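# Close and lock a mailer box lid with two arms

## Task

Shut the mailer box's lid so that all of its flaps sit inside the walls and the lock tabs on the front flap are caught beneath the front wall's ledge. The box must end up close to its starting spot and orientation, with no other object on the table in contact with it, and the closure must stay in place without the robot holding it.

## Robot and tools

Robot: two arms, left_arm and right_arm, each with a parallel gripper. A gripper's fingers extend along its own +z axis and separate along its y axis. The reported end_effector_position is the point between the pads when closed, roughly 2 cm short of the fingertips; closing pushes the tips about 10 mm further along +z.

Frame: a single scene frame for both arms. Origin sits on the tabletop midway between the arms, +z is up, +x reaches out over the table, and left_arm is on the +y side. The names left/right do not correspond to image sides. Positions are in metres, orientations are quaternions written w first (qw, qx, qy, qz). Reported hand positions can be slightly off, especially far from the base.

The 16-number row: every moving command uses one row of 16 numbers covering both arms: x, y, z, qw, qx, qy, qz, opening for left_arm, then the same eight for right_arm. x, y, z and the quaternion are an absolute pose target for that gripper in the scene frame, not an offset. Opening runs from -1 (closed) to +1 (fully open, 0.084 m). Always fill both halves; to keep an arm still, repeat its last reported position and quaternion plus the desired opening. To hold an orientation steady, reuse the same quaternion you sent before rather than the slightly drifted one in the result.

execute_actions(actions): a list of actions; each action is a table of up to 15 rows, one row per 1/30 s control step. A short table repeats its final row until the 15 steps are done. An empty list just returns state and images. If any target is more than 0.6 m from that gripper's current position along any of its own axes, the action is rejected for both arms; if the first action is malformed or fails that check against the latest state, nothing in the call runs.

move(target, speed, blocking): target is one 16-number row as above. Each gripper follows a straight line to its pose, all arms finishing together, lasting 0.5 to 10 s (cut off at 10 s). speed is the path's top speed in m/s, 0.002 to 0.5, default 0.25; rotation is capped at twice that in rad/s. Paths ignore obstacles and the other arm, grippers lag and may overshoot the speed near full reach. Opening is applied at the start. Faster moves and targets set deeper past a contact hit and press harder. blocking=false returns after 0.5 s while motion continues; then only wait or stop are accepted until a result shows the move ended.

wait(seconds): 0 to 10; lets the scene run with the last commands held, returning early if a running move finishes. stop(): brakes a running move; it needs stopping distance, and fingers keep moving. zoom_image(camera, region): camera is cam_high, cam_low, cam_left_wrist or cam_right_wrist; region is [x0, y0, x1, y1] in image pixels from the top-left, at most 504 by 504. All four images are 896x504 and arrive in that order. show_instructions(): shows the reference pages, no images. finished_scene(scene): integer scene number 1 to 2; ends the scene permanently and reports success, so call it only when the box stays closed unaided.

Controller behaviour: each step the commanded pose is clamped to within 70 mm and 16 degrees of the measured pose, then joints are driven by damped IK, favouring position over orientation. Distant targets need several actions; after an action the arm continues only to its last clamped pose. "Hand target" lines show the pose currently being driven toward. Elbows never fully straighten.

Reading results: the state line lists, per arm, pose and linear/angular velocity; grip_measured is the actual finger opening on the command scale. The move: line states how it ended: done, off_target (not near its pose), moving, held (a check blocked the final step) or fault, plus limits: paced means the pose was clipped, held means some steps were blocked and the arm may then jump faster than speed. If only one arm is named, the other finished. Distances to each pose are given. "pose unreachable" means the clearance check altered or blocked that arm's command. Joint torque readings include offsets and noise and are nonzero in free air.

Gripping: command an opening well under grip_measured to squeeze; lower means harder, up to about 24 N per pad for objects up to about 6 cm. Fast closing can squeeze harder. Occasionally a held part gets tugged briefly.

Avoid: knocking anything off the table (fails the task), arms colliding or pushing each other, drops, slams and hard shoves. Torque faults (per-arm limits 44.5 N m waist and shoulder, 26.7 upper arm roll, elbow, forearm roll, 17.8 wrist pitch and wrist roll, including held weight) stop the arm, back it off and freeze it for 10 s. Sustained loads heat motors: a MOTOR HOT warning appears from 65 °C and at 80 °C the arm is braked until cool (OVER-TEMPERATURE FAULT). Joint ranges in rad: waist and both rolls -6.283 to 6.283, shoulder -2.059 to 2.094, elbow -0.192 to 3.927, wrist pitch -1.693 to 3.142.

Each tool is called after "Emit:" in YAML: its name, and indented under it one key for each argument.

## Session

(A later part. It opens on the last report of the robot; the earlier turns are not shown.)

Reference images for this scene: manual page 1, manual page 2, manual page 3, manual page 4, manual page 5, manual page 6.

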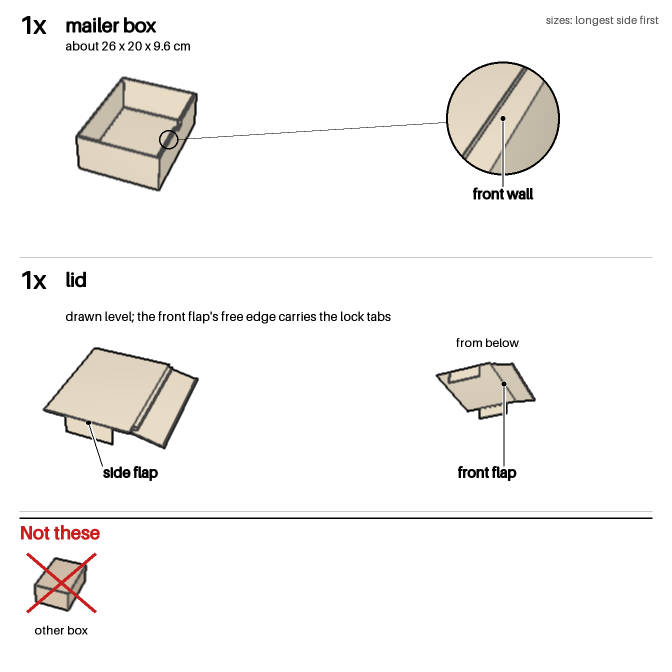

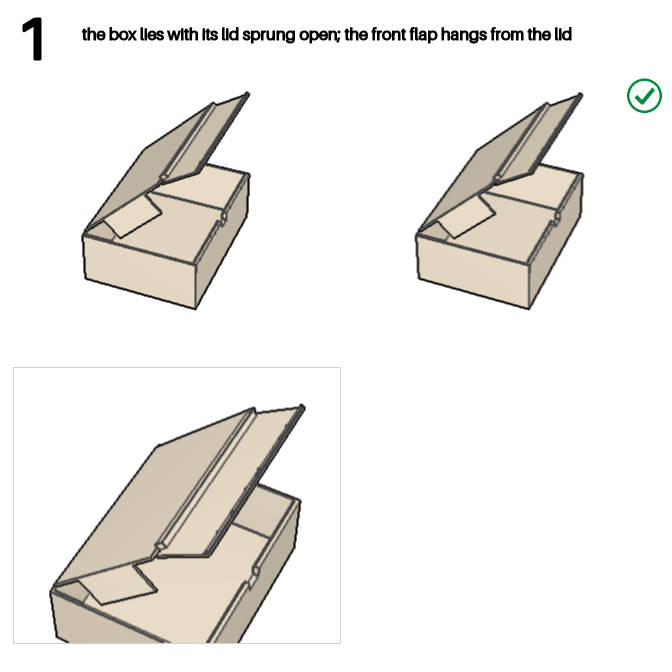

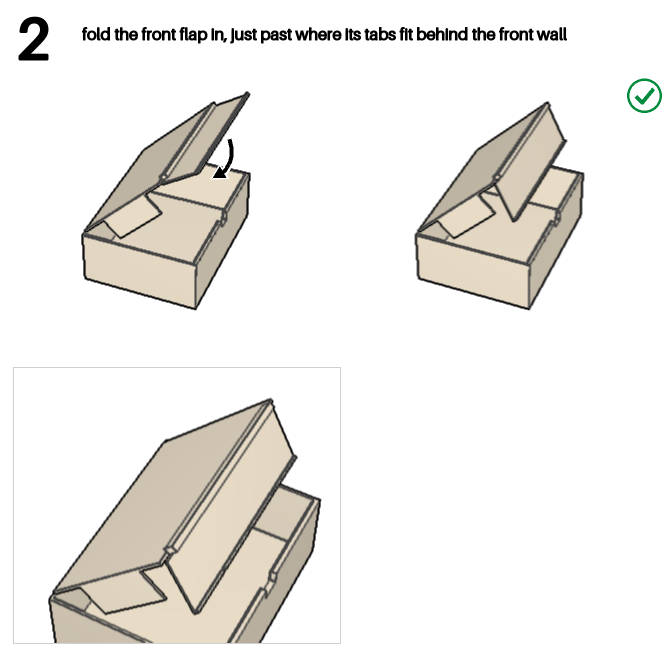

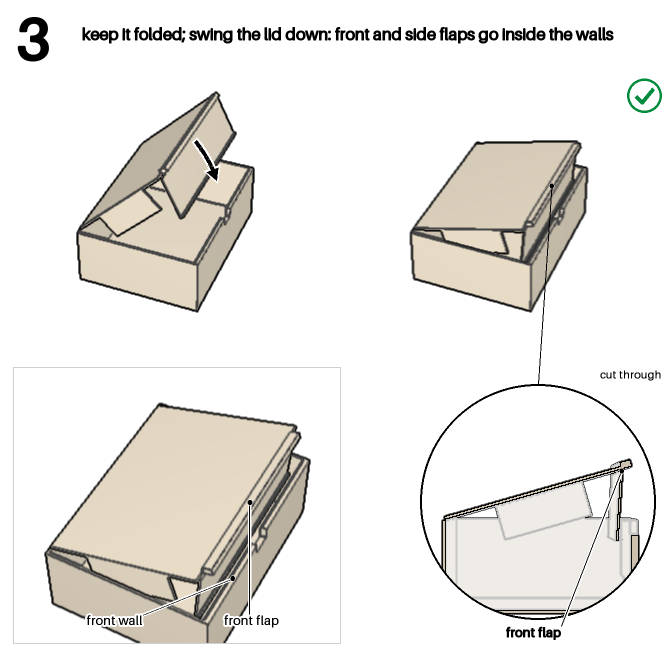

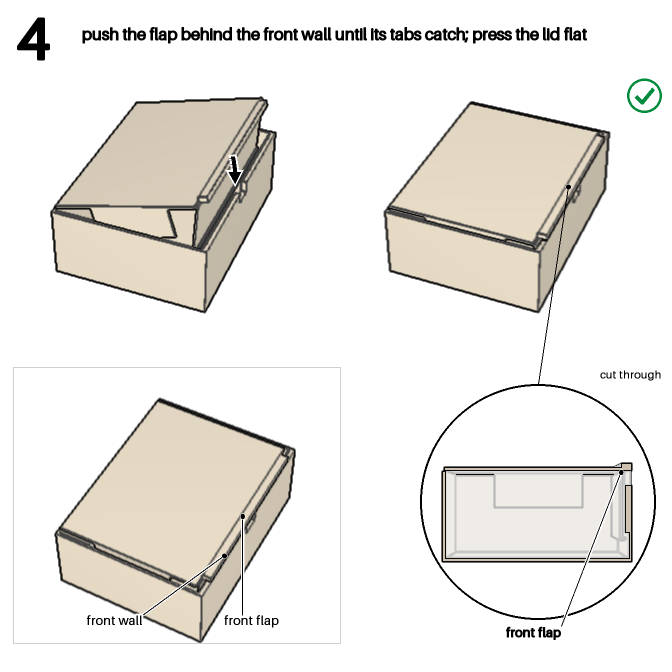

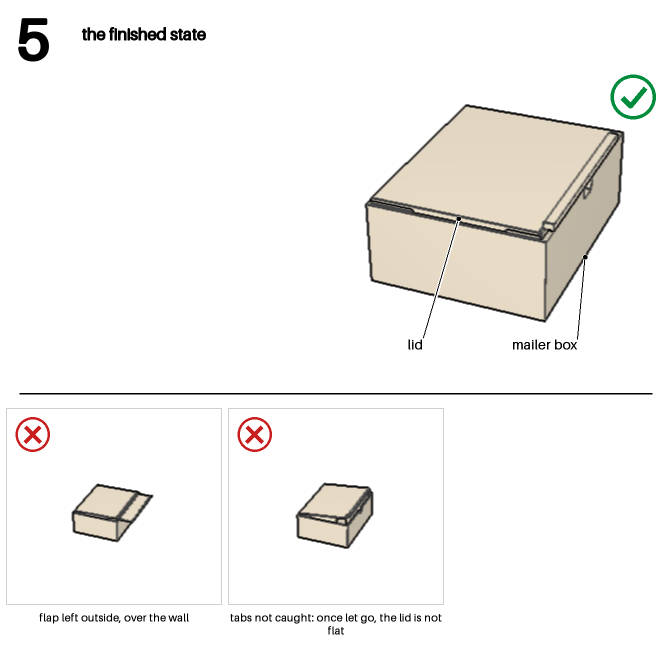

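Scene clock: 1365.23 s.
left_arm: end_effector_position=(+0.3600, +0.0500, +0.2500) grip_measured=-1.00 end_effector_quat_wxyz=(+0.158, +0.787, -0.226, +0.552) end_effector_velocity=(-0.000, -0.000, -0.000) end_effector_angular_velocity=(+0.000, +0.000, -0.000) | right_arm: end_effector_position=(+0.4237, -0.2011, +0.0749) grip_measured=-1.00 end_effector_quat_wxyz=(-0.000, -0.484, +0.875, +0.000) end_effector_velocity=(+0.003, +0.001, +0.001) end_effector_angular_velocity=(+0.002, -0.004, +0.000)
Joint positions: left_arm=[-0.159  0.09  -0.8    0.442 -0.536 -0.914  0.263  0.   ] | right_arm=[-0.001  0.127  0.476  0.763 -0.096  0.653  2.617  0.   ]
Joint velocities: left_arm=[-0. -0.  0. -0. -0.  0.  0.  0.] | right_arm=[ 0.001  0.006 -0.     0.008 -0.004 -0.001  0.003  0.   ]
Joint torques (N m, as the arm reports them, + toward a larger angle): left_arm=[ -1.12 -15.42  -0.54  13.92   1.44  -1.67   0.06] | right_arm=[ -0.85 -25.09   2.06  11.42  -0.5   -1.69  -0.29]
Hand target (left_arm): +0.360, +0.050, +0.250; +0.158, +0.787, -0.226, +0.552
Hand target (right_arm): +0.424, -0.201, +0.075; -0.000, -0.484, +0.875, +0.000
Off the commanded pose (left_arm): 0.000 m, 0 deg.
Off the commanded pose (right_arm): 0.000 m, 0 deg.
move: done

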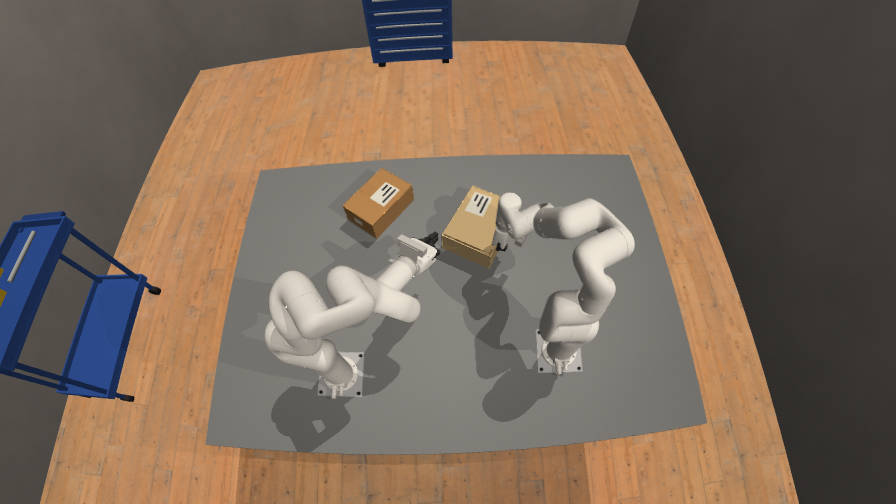

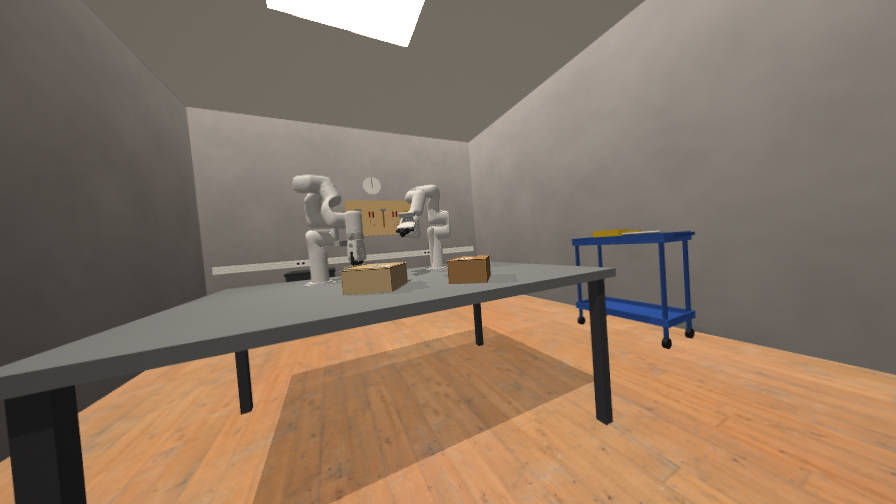

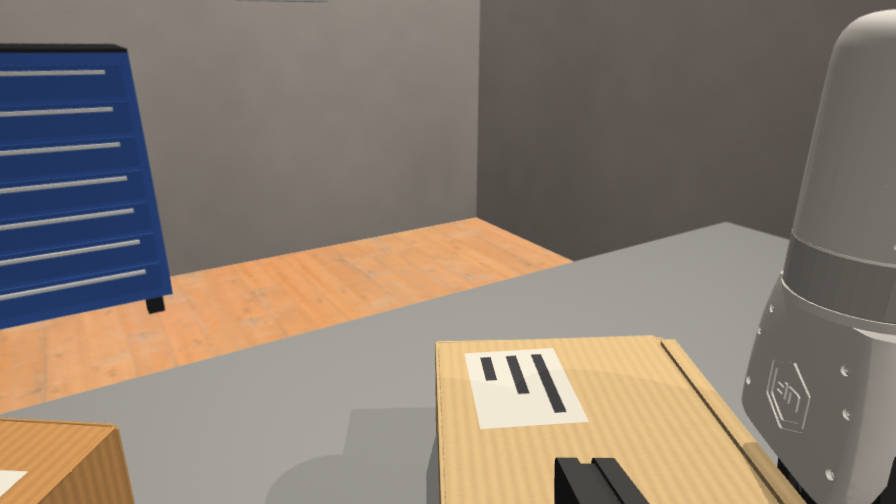

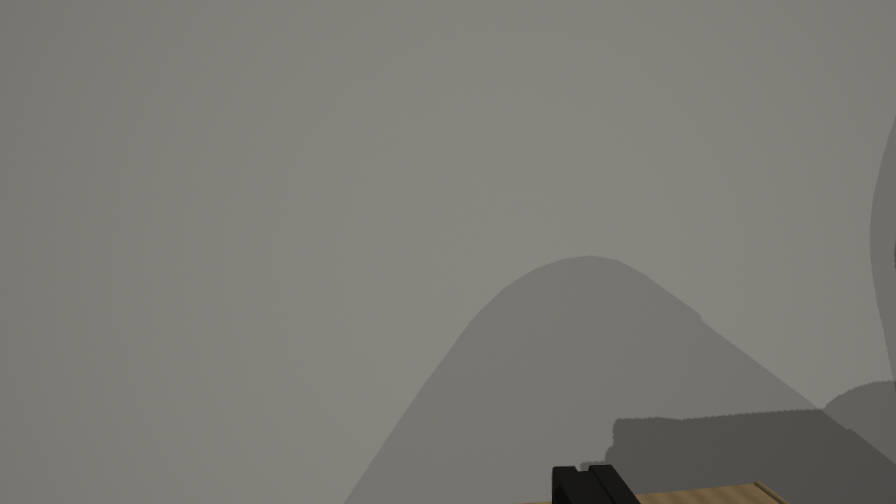

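Emit:
move:
  target: [0.36,0.05,0.25,0.158,0.787,-0.226,0.552,-1,0.4265,-0.197,0.075,0,0.484,-0.875,0,-1]
  speed: 0.03

Emit:
move:
  target: [0.36,0.05,0.25,0.158,0.787,-0.226,0.552,-1,0.40,-0.24,0.08,0,0.484,-0.875,0,-1]
  speed: 0.1

Emit:
move:
  target: [0.33,0.05,0.25,0.158,0.787,-0.226,0.552,-1,0.36,-0.34,0.22,0,0.484,-0.875,0,-1]

Emit:
zoom_image:
  camera: "cam_high"
  region: [420,170,540,290]

Scene clock: 1380.50 s.
left_arm: end_effector_position=(+0.3600, +0.0500, +0.2500) grip_measured=-1.00 end_effector_quat_wxyz=(+0.158, +0.787, -0.226, +0.552) end_effector_velocity=(-0.001, -0.001, +0.000) end_effector_angular_velocity=(-0.000, -0.001, -0.002) | right_arm: end_effector_position=(+0.4264, -0.1971, +0.0750) grip_measured=-1.00 end_effector_quat_wxyz=(+0.000, -0.484, +0.875, +0.000) end_effector_velocity=(+0.001, +0.000, -0.000) end_effector_angular_velocity=(-0.002, +0.001, -0.002)
Joint positions: left_arm=[-0.159  0.09  -0.8    0.442 -0.536 -0.914  0.263  0.   ] | right_arm=[ 0.005  0.14   0.476  0.778 -0.105  0.657  2.63   0.   ]
Joint velocities: left_arm=[-0.002 -0.    -0.    -0.     0.    -0.001  0.     0.   ] | right_arm=[ 0.001  0.005 -0.001  0.005 -0.005  0.003  0.006  0.   ]
Joint torques (N m, as the arm reports them, + toward a larger angle): left_arm=[ -1.1  -15.09  -0.71  13.84   1.5   -1.57   0.25] | right_arm=[ -1.05 -25.43   2.01  11.18  -0.42  -1.8   -0.3 ]
Hand target (left_arm): +0.360, +0.050, +0.250; +0.158, +0.787, -0.226, +0.552
Hand target (right_arm): +0.427, -0.197, +0.075; -0.000, -0.484, +0.875, +0.000
Off the commanded pose (left_arm): 0.000 m, 0 deg.
Off the commanded pose (right_arm): 0.000 m, 0 deg.
move: done

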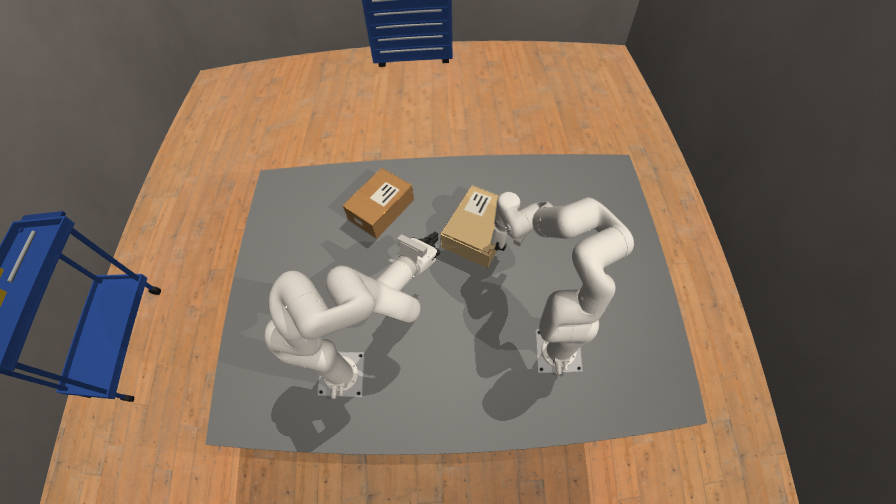

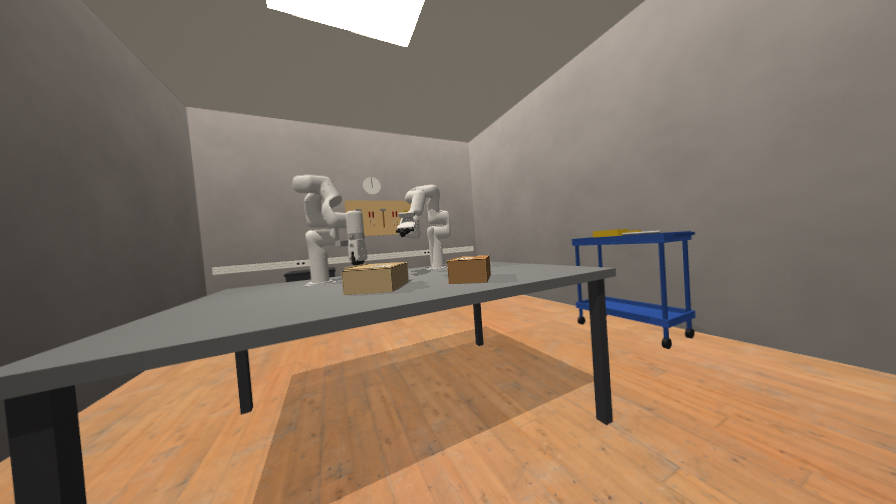

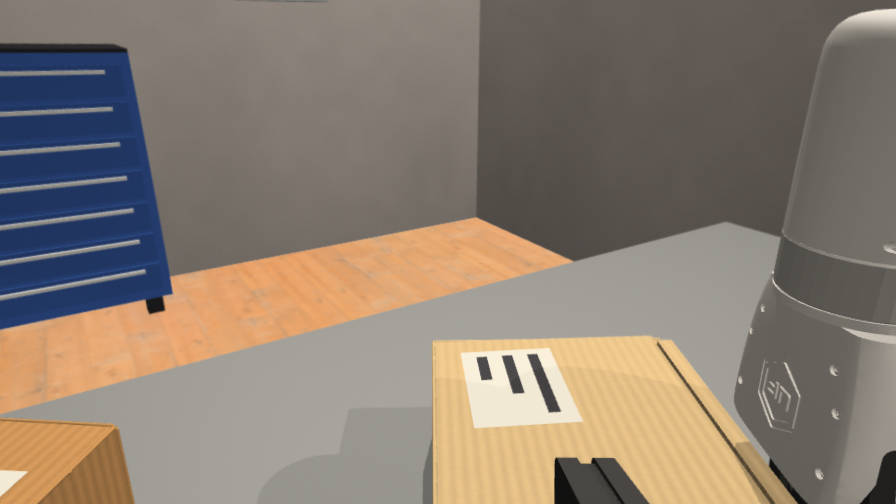

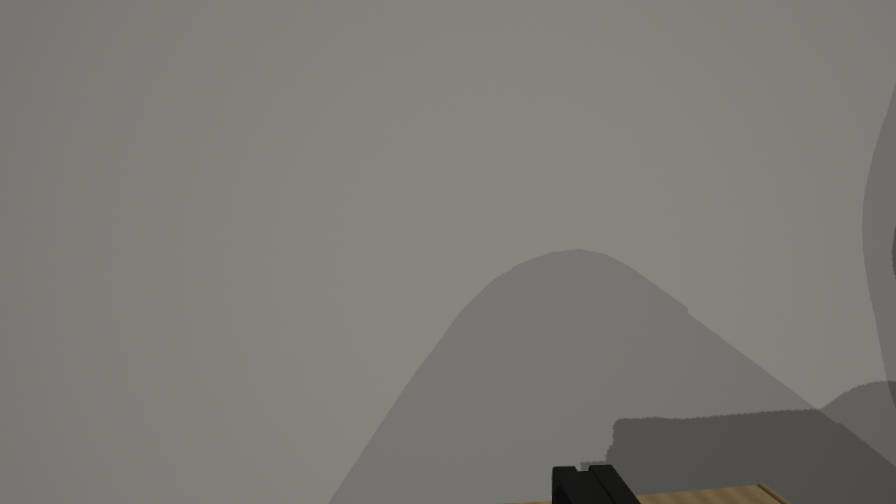

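Scene clock: 1381.50 s.
left_arm: end_effector_position=(+0.3600, +0.0500, +0.2500) grip_measured=-1.00 end_effector_quat_wxyz=(+0.158, +0.787, -0.226, +0.552) end_effector_velocity=(-0.000, -0.000, +0.001) end_effector_angular_velocity=(-0.002, -0.002, +0.000) | right_arm: end_effector_position=(+0.4001, -0.2396, +0.0799) grip_measured=-1.00 end_effector_quat_wxyz=(+0.000, -0.484, +0.875, -0.000) end_effector_velocity=(-0.001, -0.002, +0.001) end_effector_angular_velocity=(+0.003, -0.001, -0.001)
Joint positions: left_arm=[-0.159  0.09  -0.8    0.442 -0.536 -0.914  0.263  0.   ] | right_arm=[-0.046 -0.005  0.458  0.634  0.004  0.638  2.479  0.   ]
Joint velocities: left_arm=[-0.001  0.     0.     0.    -0.    -0.003 -0.     0.   ] | right_arm=[-0.001 -0.008 -0.003 -0.007  0.009 -0.002 -0.011  0.   ]
Joint torques (N m, as the arm reports them, + toward a larger angle): left_arm=[ -0.93 -15.1   -0.53  13.83   1.34  -1.65   0.18] | right_arm=[ -1.24 -20.36  -0.22  10.21  -0.6   -0.99  -0.24]
Hand target (left_arm): +0.360, +0.050, +0.250; +0.158, +0.787, -0.226, +0.552
Hand target (right_arm): +0.400, -0.240, +0.080; +0.000, -0.484, +0.875, +0.000
Off the commanded pose (left_arm): 0.000 m, 0 deg.
Off the commanded pose (right_arm): 0.000 m, 0 deg.
move: done

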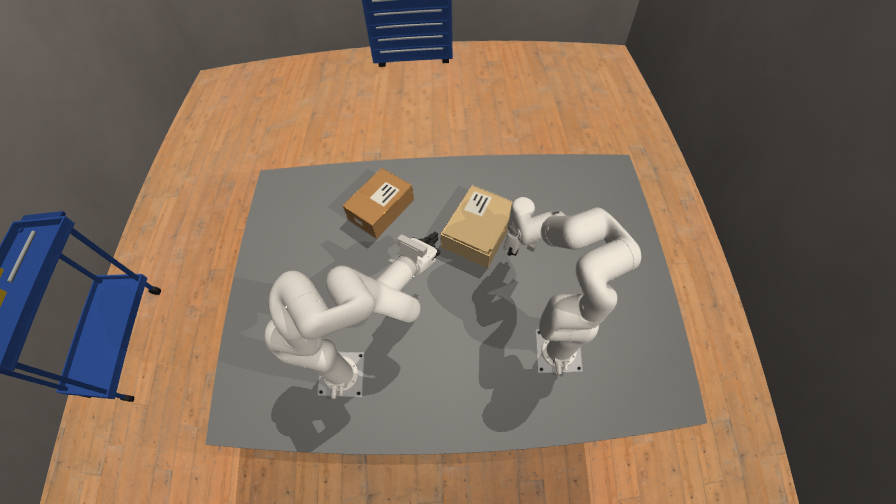

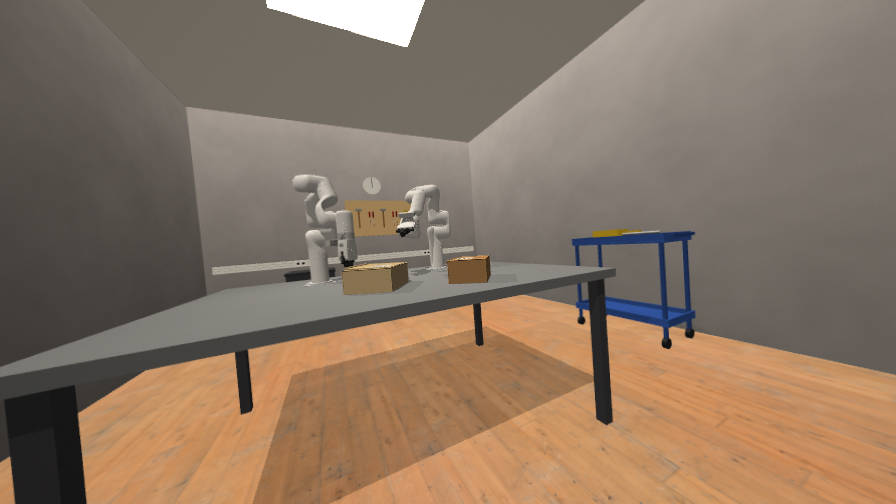

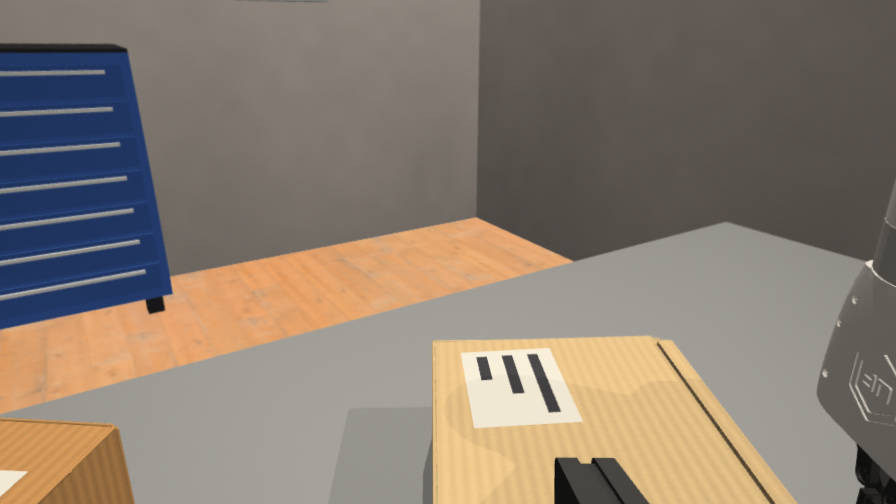

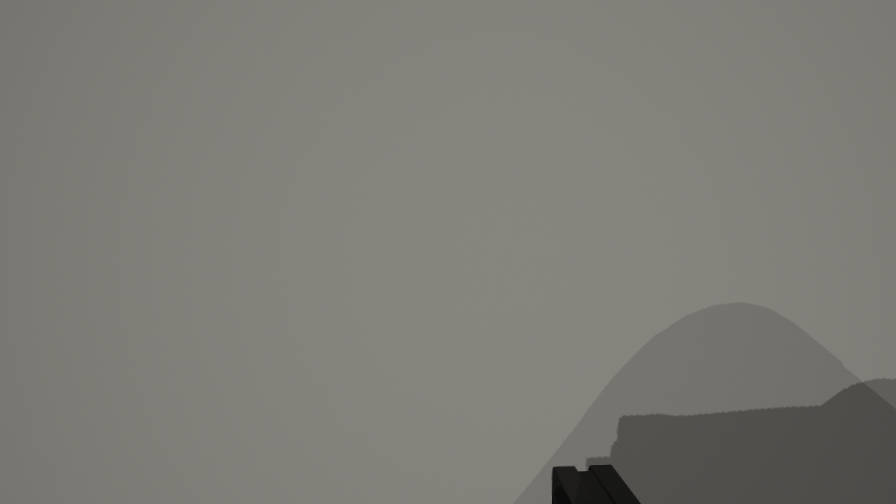

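Scene clock: 1382.90 s.
left_arm: end_effector_position=(+0.3301, +0.0502, +0.2501) grip_measured=-1.00 end_effector_quat_wxyz=(+0.158, +0.787, -0.226, +0.552) end_effector_velocity=(-0.001, -0.000, +0.000) end_effector_angular_velocity=(-0.001, -0.001, -0.001) | right_arm: end_effector_position=(+0.3600, -0.3391, +0.2193) grip_measured=-1.00 end_effector_quat_wxyz=(+0.000, -0.484, +0.875, +0.001) end_effector_velocity=(-0.000, -0.002, +0.003) end_effector_angular_velocity=(+0.001, -0.002, -0.004)
Joint positions: left_arm=[-0.205  0.033 -0.846  0.386 -0.628 -0.928  0.247  0.   ] | right_arm=[-0.128 -0.488  0.264  0.647  0.138  1.124  2.115  0.   ]
Joint velocities: left_arm=[-0.002 -0.    -0.001 -0.    -0.001 -0.002  0.     0.   ] | right_arm=[-0.003 -0.006 -0.006  0.004 -0.001  0.008 -0.003  0.   ]
Joint torques (N m, as the arm reports them, + toward a larger angle): left_arm=[ -1.15 -13.2    0.11  13.4    1.46  -1.68   0.19] | right_arm=[ -1.21 -10.9   -2.37  11.78  -0.71  -0.94  -0.47]
Hand target (left_arm): +0.330, +0.050, +0.250; +0.158, +0.787, -0.226, +0.552
Hand target (right_arm): +0.360, -0.339, +0.220; +0.001, -0.484, +0.875, +0.001
Off the commanded pose (left_arm): 0.000 m, 0 deg.
Off the commanded pose (right_arm): 0.001 m, 0 deg.
move: done

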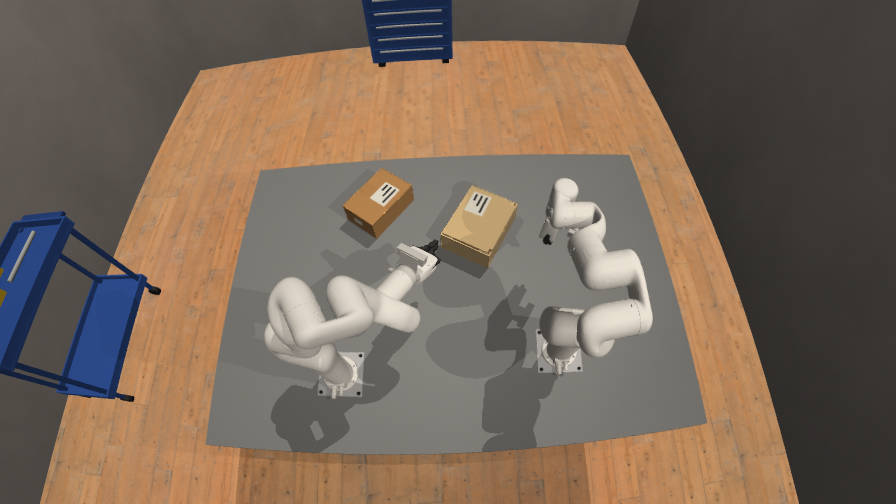

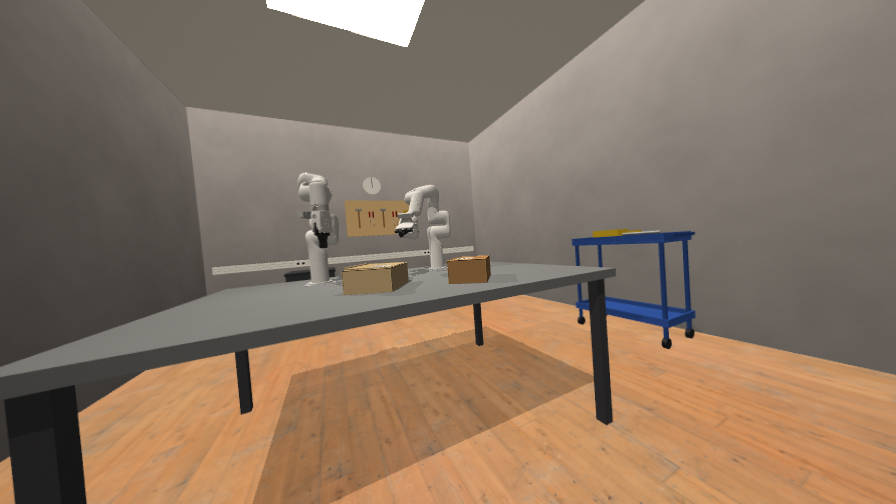

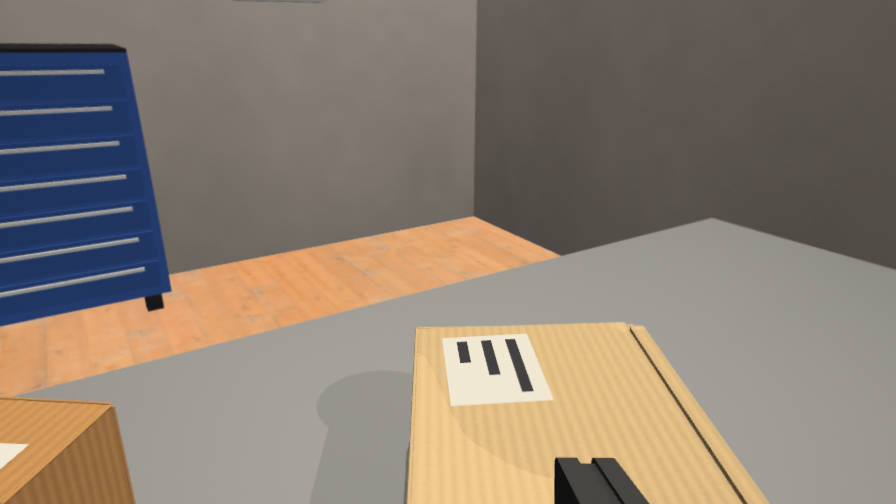

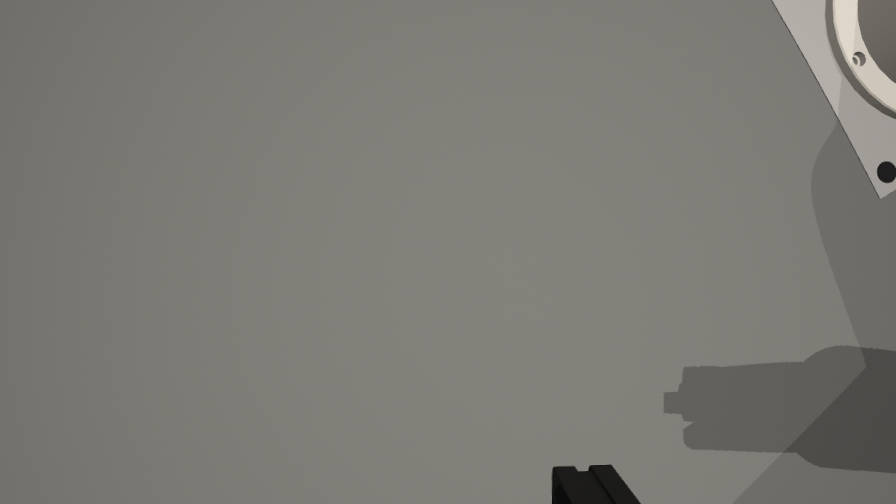

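Region (420, 170, 540, 290) of cam_high's 896x504 image, scaled by 4.200, with more detail than that image has.

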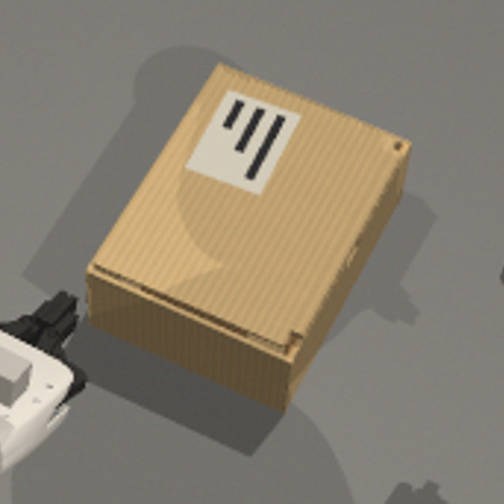

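Emit:
finished_scene:
  scene: 2

The scene is finished: the task was done.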